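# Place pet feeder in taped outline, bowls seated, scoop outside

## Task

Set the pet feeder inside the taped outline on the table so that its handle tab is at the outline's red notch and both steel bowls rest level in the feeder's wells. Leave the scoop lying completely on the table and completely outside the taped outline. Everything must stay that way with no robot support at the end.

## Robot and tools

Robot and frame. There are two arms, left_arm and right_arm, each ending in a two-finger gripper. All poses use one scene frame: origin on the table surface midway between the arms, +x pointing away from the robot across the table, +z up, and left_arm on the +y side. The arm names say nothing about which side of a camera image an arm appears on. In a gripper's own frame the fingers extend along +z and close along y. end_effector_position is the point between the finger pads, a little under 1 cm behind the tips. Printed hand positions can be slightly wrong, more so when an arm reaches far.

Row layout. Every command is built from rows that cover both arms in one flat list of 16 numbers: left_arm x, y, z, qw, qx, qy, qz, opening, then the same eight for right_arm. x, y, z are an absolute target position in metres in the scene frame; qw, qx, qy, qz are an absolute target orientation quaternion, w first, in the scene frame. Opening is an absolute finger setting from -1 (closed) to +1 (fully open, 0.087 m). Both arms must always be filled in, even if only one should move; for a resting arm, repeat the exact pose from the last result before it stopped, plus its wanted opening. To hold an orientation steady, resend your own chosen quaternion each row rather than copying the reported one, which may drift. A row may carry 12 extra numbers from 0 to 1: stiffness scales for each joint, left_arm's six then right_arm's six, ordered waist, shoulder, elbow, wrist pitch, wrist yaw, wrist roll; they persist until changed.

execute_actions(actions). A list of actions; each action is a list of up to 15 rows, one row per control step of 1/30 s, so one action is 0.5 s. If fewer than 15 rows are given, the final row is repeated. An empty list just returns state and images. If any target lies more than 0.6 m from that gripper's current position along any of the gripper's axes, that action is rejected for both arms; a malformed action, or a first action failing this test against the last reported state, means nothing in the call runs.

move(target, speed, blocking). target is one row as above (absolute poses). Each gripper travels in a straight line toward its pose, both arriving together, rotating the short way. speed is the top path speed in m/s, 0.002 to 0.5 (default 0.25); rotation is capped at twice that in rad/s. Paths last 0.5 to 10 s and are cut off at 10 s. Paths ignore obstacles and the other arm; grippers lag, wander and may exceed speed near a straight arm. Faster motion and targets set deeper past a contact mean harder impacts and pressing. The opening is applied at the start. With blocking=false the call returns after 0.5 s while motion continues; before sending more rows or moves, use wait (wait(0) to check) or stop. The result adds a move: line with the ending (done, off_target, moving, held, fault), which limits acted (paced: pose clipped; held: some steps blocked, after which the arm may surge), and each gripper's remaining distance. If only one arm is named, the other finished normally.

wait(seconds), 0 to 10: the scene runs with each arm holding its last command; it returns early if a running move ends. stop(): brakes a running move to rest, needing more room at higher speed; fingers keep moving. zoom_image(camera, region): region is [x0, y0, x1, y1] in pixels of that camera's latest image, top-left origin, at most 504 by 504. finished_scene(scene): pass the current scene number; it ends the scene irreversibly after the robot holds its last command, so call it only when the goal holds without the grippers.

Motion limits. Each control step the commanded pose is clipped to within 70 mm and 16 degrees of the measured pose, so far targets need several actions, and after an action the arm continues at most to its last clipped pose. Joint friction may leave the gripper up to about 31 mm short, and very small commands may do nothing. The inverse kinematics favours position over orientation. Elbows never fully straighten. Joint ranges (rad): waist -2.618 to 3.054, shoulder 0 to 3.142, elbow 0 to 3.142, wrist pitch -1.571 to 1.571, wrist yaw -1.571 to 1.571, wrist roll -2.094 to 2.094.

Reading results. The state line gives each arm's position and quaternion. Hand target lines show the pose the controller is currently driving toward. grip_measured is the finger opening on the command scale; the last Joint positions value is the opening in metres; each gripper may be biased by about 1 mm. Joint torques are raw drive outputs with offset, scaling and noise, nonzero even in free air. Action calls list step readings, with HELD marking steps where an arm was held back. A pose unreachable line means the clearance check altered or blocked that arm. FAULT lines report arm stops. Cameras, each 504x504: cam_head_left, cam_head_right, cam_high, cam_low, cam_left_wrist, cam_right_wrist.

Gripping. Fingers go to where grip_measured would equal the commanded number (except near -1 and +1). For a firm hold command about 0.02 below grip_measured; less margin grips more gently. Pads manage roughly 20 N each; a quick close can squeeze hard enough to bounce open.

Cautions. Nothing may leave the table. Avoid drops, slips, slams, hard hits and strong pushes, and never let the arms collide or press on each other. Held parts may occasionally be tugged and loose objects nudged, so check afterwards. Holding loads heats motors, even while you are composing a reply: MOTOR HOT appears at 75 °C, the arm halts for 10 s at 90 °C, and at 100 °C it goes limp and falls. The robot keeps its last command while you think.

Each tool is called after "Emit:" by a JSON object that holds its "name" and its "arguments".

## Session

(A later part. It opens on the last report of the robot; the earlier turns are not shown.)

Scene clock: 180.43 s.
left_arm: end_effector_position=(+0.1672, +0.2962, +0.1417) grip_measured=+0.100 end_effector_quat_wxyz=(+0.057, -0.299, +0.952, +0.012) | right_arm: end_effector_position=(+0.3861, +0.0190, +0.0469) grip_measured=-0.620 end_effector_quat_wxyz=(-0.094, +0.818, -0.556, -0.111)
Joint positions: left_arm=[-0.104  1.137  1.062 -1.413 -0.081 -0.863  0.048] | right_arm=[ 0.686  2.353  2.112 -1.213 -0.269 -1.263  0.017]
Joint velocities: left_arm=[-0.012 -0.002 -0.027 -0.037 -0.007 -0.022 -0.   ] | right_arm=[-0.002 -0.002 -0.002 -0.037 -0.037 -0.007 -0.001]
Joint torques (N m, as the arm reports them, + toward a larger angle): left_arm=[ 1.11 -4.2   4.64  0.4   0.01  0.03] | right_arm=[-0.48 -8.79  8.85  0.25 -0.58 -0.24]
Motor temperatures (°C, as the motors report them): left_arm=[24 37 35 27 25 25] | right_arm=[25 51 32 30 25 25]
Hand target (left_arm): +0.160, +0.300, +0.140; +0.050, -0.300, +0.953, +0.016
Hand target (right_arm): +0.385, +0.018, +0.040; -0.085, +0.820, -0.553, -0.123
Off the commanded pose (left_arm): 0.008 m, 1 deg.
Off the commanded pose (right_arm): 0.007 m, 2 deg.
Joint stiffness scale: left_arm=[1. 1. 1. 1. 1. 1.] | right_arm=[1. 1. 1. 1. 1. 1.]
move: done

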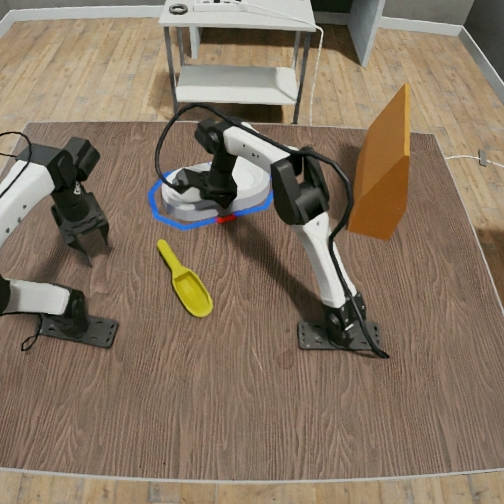

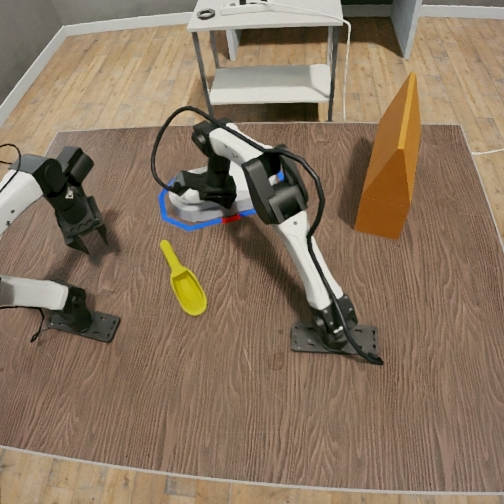

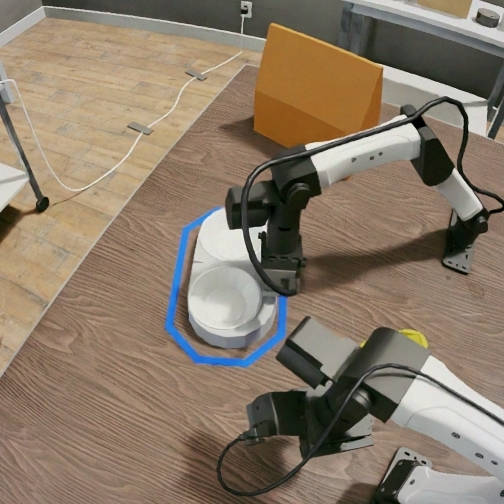

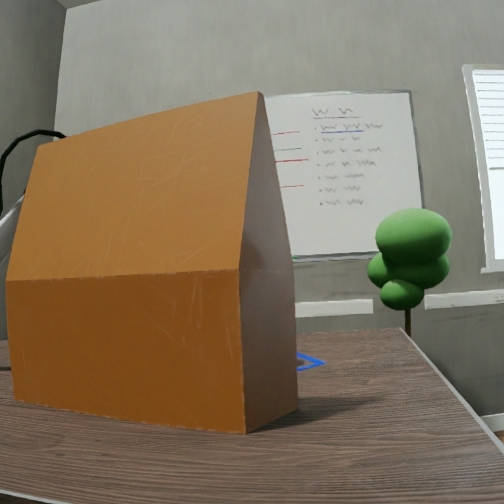

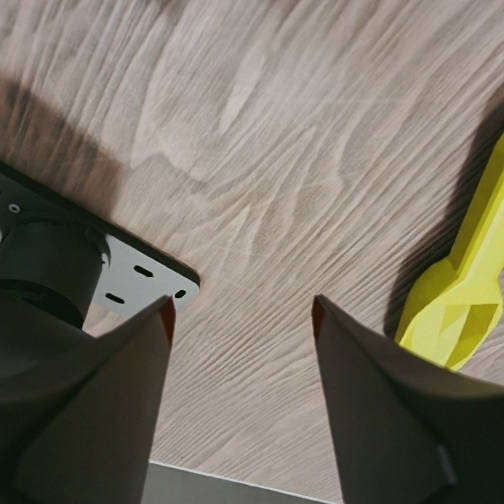

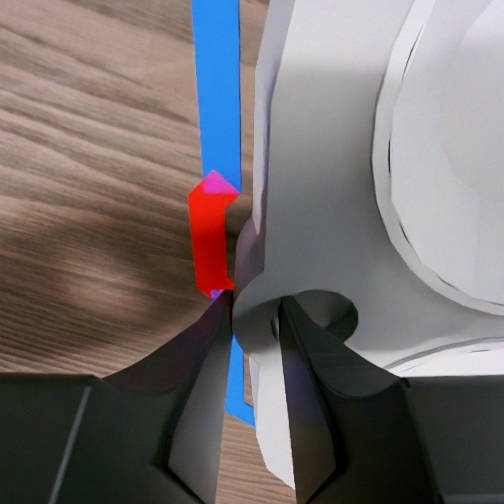

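Emit:
{"name": "move", "arguments": {"target": [0.16,0.3,0.14,0.05,-0.3,0.953,0.016,0.1,0.396,0.025,0.04,0.084,-0.826,0.545,0.125,-0.68], "speed": 0.03}}

Emit:
{"name": "zoom_image", "arguments": {"camera": "cam_high", "region": [140,170,350,380]}}

Scene clock: 189.13 s.
left_arm: end_effector_position=(+0.1672, +0.2962, +0.1417) grip_measured=+0.100 end_effector_quat_wxyz=(+0.057, -0.299, +0.952, +0.012) | right_arm: end_effector_position=(+0.3964, +0.0271, +0.0470) grip_measured=-0.621 end_effector_quat_wxyz=(-0.094, +0.825, -0.547, -0.112)
Joint positions: left_arm=[-0.104  1.137  1.062 -1.413 -0.081 -0.863  0.048] | right_arm=[ 0.686  2.429  2.246 -1.276 -0.271 -1.287  0.017]
Joint velocities: left_arm=[-0.002  0.007  0.002 -0.007 -0.022 -0.037 -0.001] | right_arm=[-0.002  0.022  0.017  0.007 -0.022  0.007 -0.   ]
Joint torques (N m, as the arm reports them, + toward a larger angle): left_arm=[ 1.15 -4.23  4.6   0.41  0.04  0.01] | right_arm=[-0.76 -8.85  8.69  0.25 -0.5  -0.25]
Motor temperatures (°C, as the motors report them): left_arm=[24 37 35 27 25 25] | right_arm=[25 49 34 29 25 25]
Hand target (left_arm): +0.160, +0.300, +0.140; +0.050, -0.300, +0.953, +0.016
Hand target (right_arm): +0.396, +0.025, +0.040; -0.085, +0.825, -0.545, -0.124
Off the commanded pose (left_arm): 0.008 m, 1 deg.
Off the commanded pose (right_arm): 0.007 m, 2 deg.
Joint stiffness scale: left_arm=[1. 1. 1. 1. 1. 1.] | right_arm=[1. 1. 1. 1. 1. 1.]
move: done

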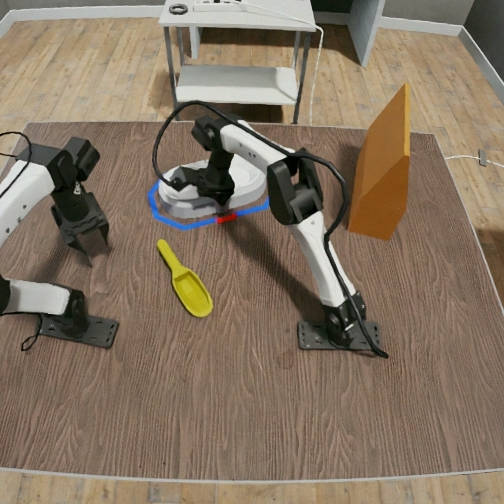

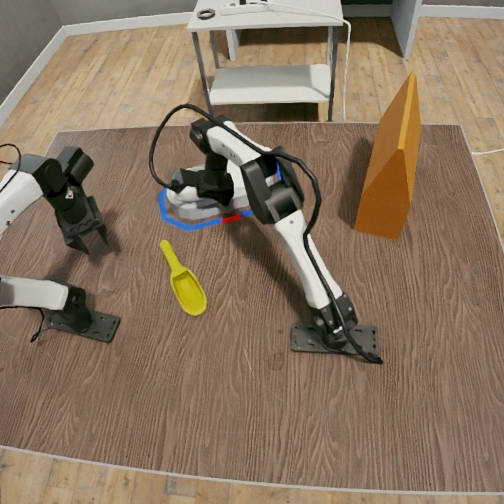

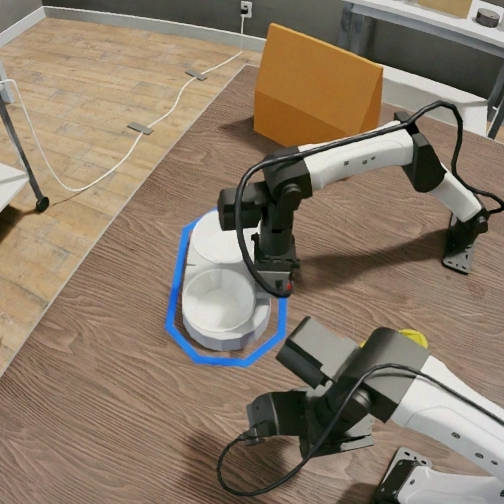

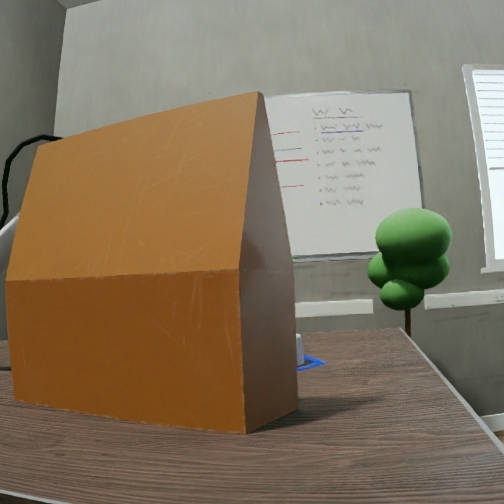

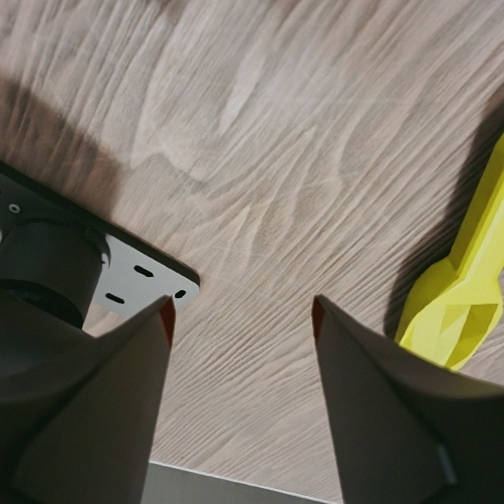

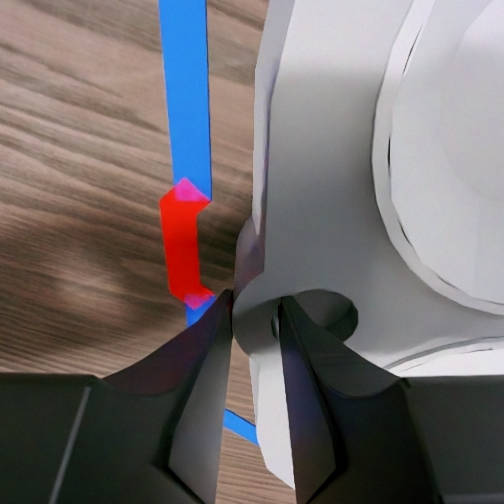

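Region (140, 170, 350, 380) of cam_high's 504x504 image, scaled by 2.400, with more detail than that image has.

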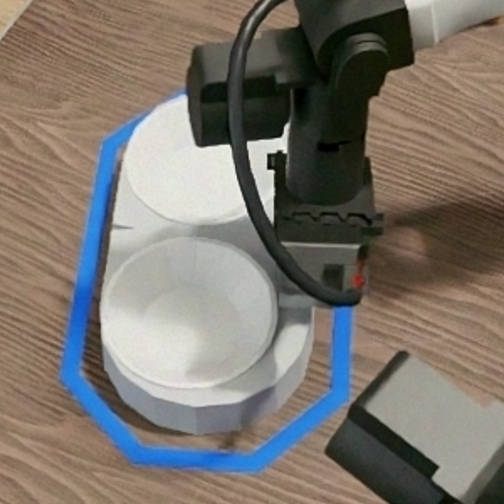

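Emit:
{"name": "execute_actions", "arguments": {"actions": [[[0.16,0.3,0.14,0.05,-0.3,0.953,0.016,0.1,0.396,0.026,0.045,0.084,-0.826,0.545,0.125,-0.5]],[[0.16,0.3,0.14,0.05,-0.3,0.953,0.016,0.1,0.396,0.026,0.06,0.084,-0.826,0.545,0.125,-0.5],[0.16,0.3,0.14,0.05,-0.3,0.953,0.016,0.1,0.396,0.026,0.065,0.084,-0.826,0.545,0.125,-0.5],[0.16,0.3,0.14,0.05,-0.3,0.953,0.016,0.1,0.396,0.026,0.075,0.084,-0.826,0.545,0.125,-0.5]],[[0.16,0.3,0.14,0.05,-0.3,0.953,0.016,0.1,0.396,0.026,0.11,0.084,-0.826,0.545,0.125,-0.5]]]}}

Emit:
{"name": "move", "arguments": {"target": [0.16,0.3,0.14,0.05,-0.3,0.953,0.016,0.1,0.22,-0.16,0.22,0.13,-0.5,0.85,0.075,-0.5]}}

Emit:
{"name": "zoom_image", "arguments": {"camera": "cam_high", "region": [140,170,350,380]}}

Emit:
{"name": "zoom_image", "arguments": {"camera": "cam_head_left", "region": [130,130,300,250]}}

Scene clock: 211.03 s.
left_arm: end_effector_position=(+0.1672, +0.2962, +0.1417) grip_measured=+0.100 end_effector_quat_wxyz=(+0.057, -0.299, +0.952, +0.012) | right_arm: end_effector_position=(+0.3946, +0.0268, +0.0988) grip_measured=-0.500 end_effector_quat_wxyz=(-0.095, +0.826, -0.543, -0.116)
Joint positions: left_arm=[-0.104  1.137  1.062 -1.413 -0.081 -0.863  0.048] | right_arm=[ 0.684  2.496  2.578 -1.542 -0.28  -1.295  0.022]
Joint velocities: left_arm=[ 0.022  0.007  0.002  0.037 -0.037 -0.022 -0.   ] | right_arm=[ 0.017 -0.017 -0.017 -0.022 -0.007  0.051  0.   ]
Joint torques (N m, as the arm reports them, + toward a larger angle): left_arm=[ 1.12 -4.18  4.56  0.42  0.04  0.03] | right_arm=[ -0.43 -11.52   8.51   0.35  -0.54  -0.12]
Motor temperatures (°C, as the motors report them): left_arm=[24 36 35 27 25 25] | right_arm=[25 48 37 29 25 25]
Hand target (left_arm): +0.160, +0.300, +0.140; +0.050, -0.300, +0.953, +0.016
Hand target (right_arm): +0.395, +0.025, +0.110; -0.105, +0.824, -0.544, -0.117
Off the commanded pose (left_arm): 0.008 m, 1 deg.
Off the commanded pose (right_arm): 0.011 m, 2 deg.
Joint stiffness scale: left_arm=[1. 1. 1. 1. 1. 1.] | right_arm=[1. 1. 1. 1. 1. 1.]
joint sent to its limit (right arm) — the command would take joint 4 (wrist pitch) past its lower limit, so that joint was sent only as far as its limit.
Step readings (end_effector_position; steps 1 to 15: 1st action; 16 to 30: 2nd action; 31 to 45: 3rd action):
0: left_arm (+0.1672, +0.2962, +0.1417) | right_arm (+0.3963, +0.0271, +0.0470)
1: left_arm (+0.1672, +0.2962, +0.1417) | right_arm (+0.3963, +0.0271, +0.0481)
2: left_arm (+0.1672, +0.2962, +0.1417) | right_arm (+0.3965, +0.0274, +0.0490)
4: left_arm (+0.1672, +0.2962, +0.1417) | right_arm (+0.3966, +0.0278, +0.0482)
8: left_arm (+0.1672, +0.2962, +0.1417) | right_arm (+0.3963, +0.0277, +0.0479)
15: left_arm (+0.1672, +0.2962, +0.1417) | right_arm (+0.3963, +0.0277, +0.0479)
16: left_arm (+0.1672, +0.2962, +0.1417) | right_arm (+0.3964, +0.0278, +0.0494)
17: left_arm (+0.1672, +0.2962, +0.1417) | right_arm (+0.3967, +0.0280, +0.0513)
19: left_arm (+0.1672, +0.2962, +0.1417) | right_arm (+0.3983, +0.0293, +0.0584)
23: left_arm (+0.1672, +0.2962, +0.1417) | right_arm (+0.3997, +0.0307, +0.0740)
30: left_arm (+0.1672, +0.2962, +0.1417) | right_arm (+0.3959, +0.0278, +0.0759)
31: left_arm (+0.1672, +0.2962, +0.1417) | right_arm (+0.3952, +0.0272, +0.0775)
32: left_arm (+0.1672, +0.2962, +0.1417) | right_arm (+0.3959, +0.0278, +0.0803)
34: left_arm (+0.1672, +0.2962, +0.1417) | right_arm (+0.3979, +0.0294, +0.0893)
38: left_arm (+0.1672, +0.2962, +0.1417) | right_arm (+0.3980, +0.0294, +0.0991)
45: end_effector_position above

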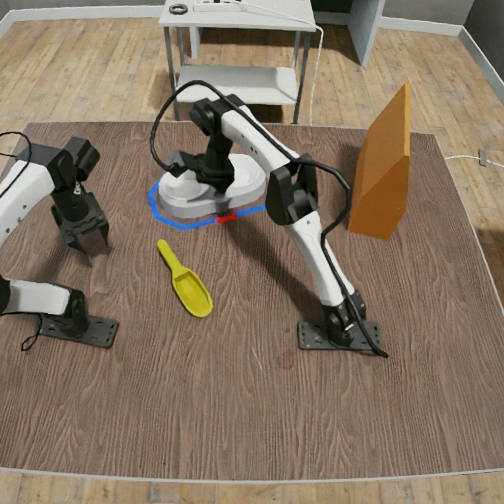

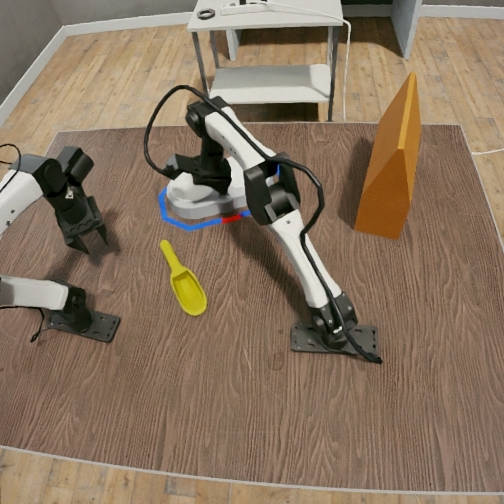

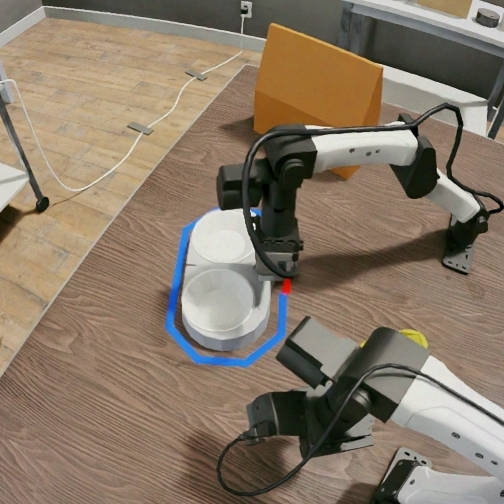

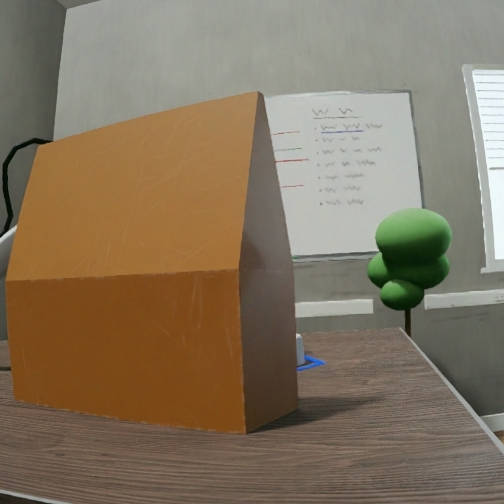

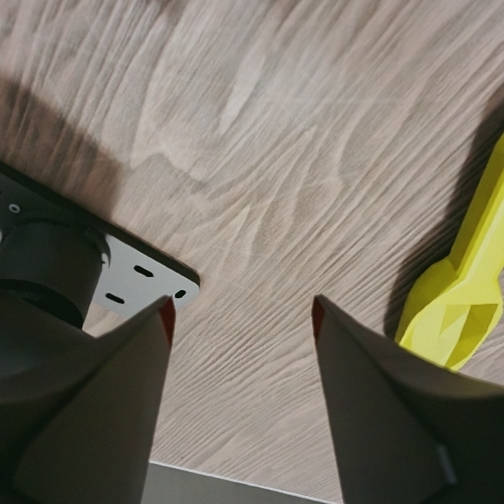

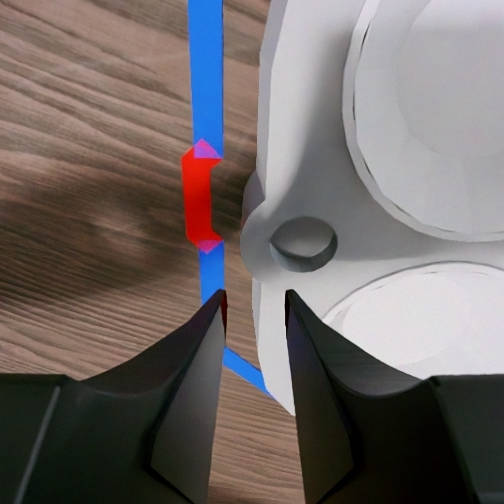

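Scene clock: 213.37 s.
left_arm: end_effector_position=(+0.1672, +0.2962, +0.1417) grip_measured=+0.100 end_effector_quat_wxyz=(+0.057, -0.299, +0.952, +0.012) | right_arm: end_effector_position=(+0.2286, -0.1557, +0.2245) grip_measured=-0.500 end_effector_quat_wxyz=(+0.141, -0.511, +0.845, +0.079)
Joint positions: left_arm=[-0.104  1.137  1.062 -1.413 -0.081 -0.863  0.048] | right_arm=[ 0.529  1.414  1.586 -1.462 -0.165 -0.552  0.022]
Joint velocities: left_arm=[-0.037  0.017  0.017  0.007 -0.022  0.022  0.   ] | right_arm=[-0.007 -0.002  0.002 -0.066  0.125 -0.051  0.   ]
Joint torques (N m, as the arm reports them, + toward a larger angle): left_arm=[ 1.16 -4.35  4.6   0.42  0.03 -0.01] | right_arm=[-0.75 -4.25  4.9   0.7  -0.13  0.07]
Motor temperatures (°C, as the motors report them): left_arm=[24 36 35 27 25 25] | right_arm=[25 48 36 29 24 25]
Hand target (left_arm): +0.160, +0.300, +0.140; +0.050, -0.300, +0.953, +0.016
Hand target (right_arm): +0.224, -0.163, +0.222; +0.131, -0.501, +0.852, +0.075
Off the commanded pose (left_arm): 0.008 m, 1 deg.
Off the commanded pose (right_arm): 0.011 m, 2 deg.
Joint stiffness scale: left_arm=[1. 1. 1. 1. 1. 1.] | right_arm=[1. 1. 1. 1. 1. 1.]
move: off_target (right_arm)

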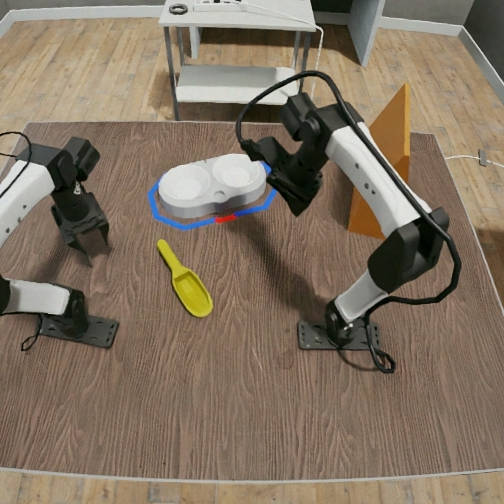

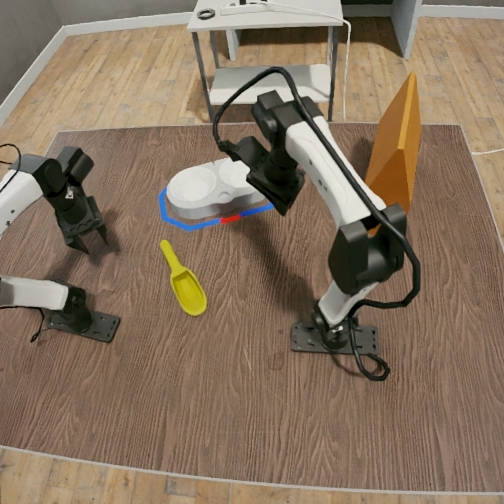

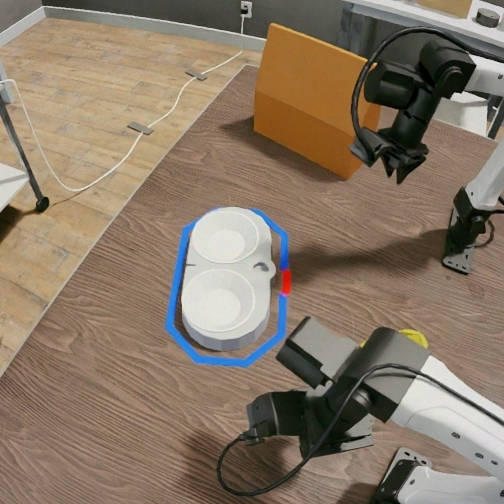

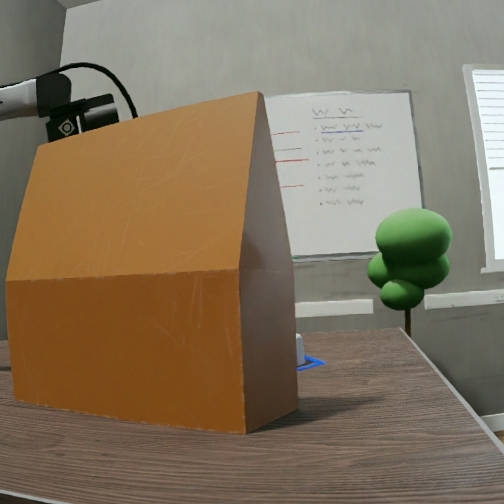

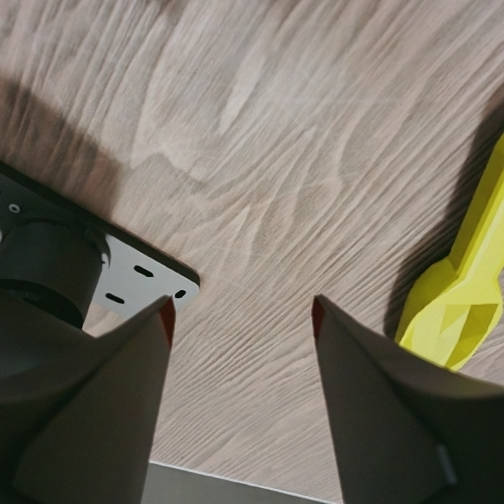

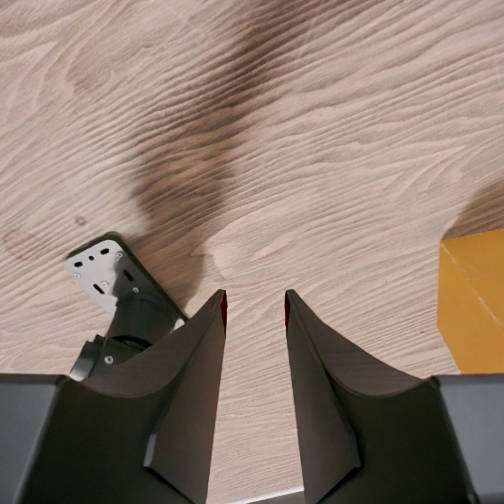

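Region (140, 170, 350, 380) of cam_high's 504x504 image, scaled by 2.400, with more detail than that image has.

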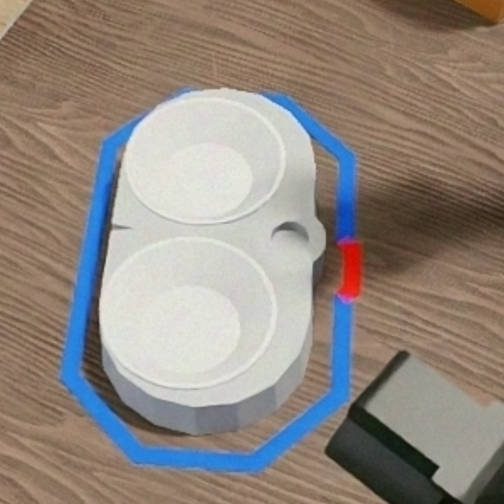

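Region (130, 130, 300, 250) of cam_head_left's 504x504 image, scaled by 2.965, with more detail than that image has; it fills the top 356 rows of this view, and the rest is white.

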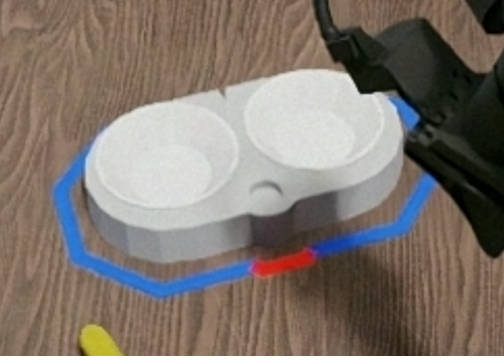

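Emit:
{"name": "finished_scene", "arguments": {"scene": 2}}

The scene is finished: the task was done.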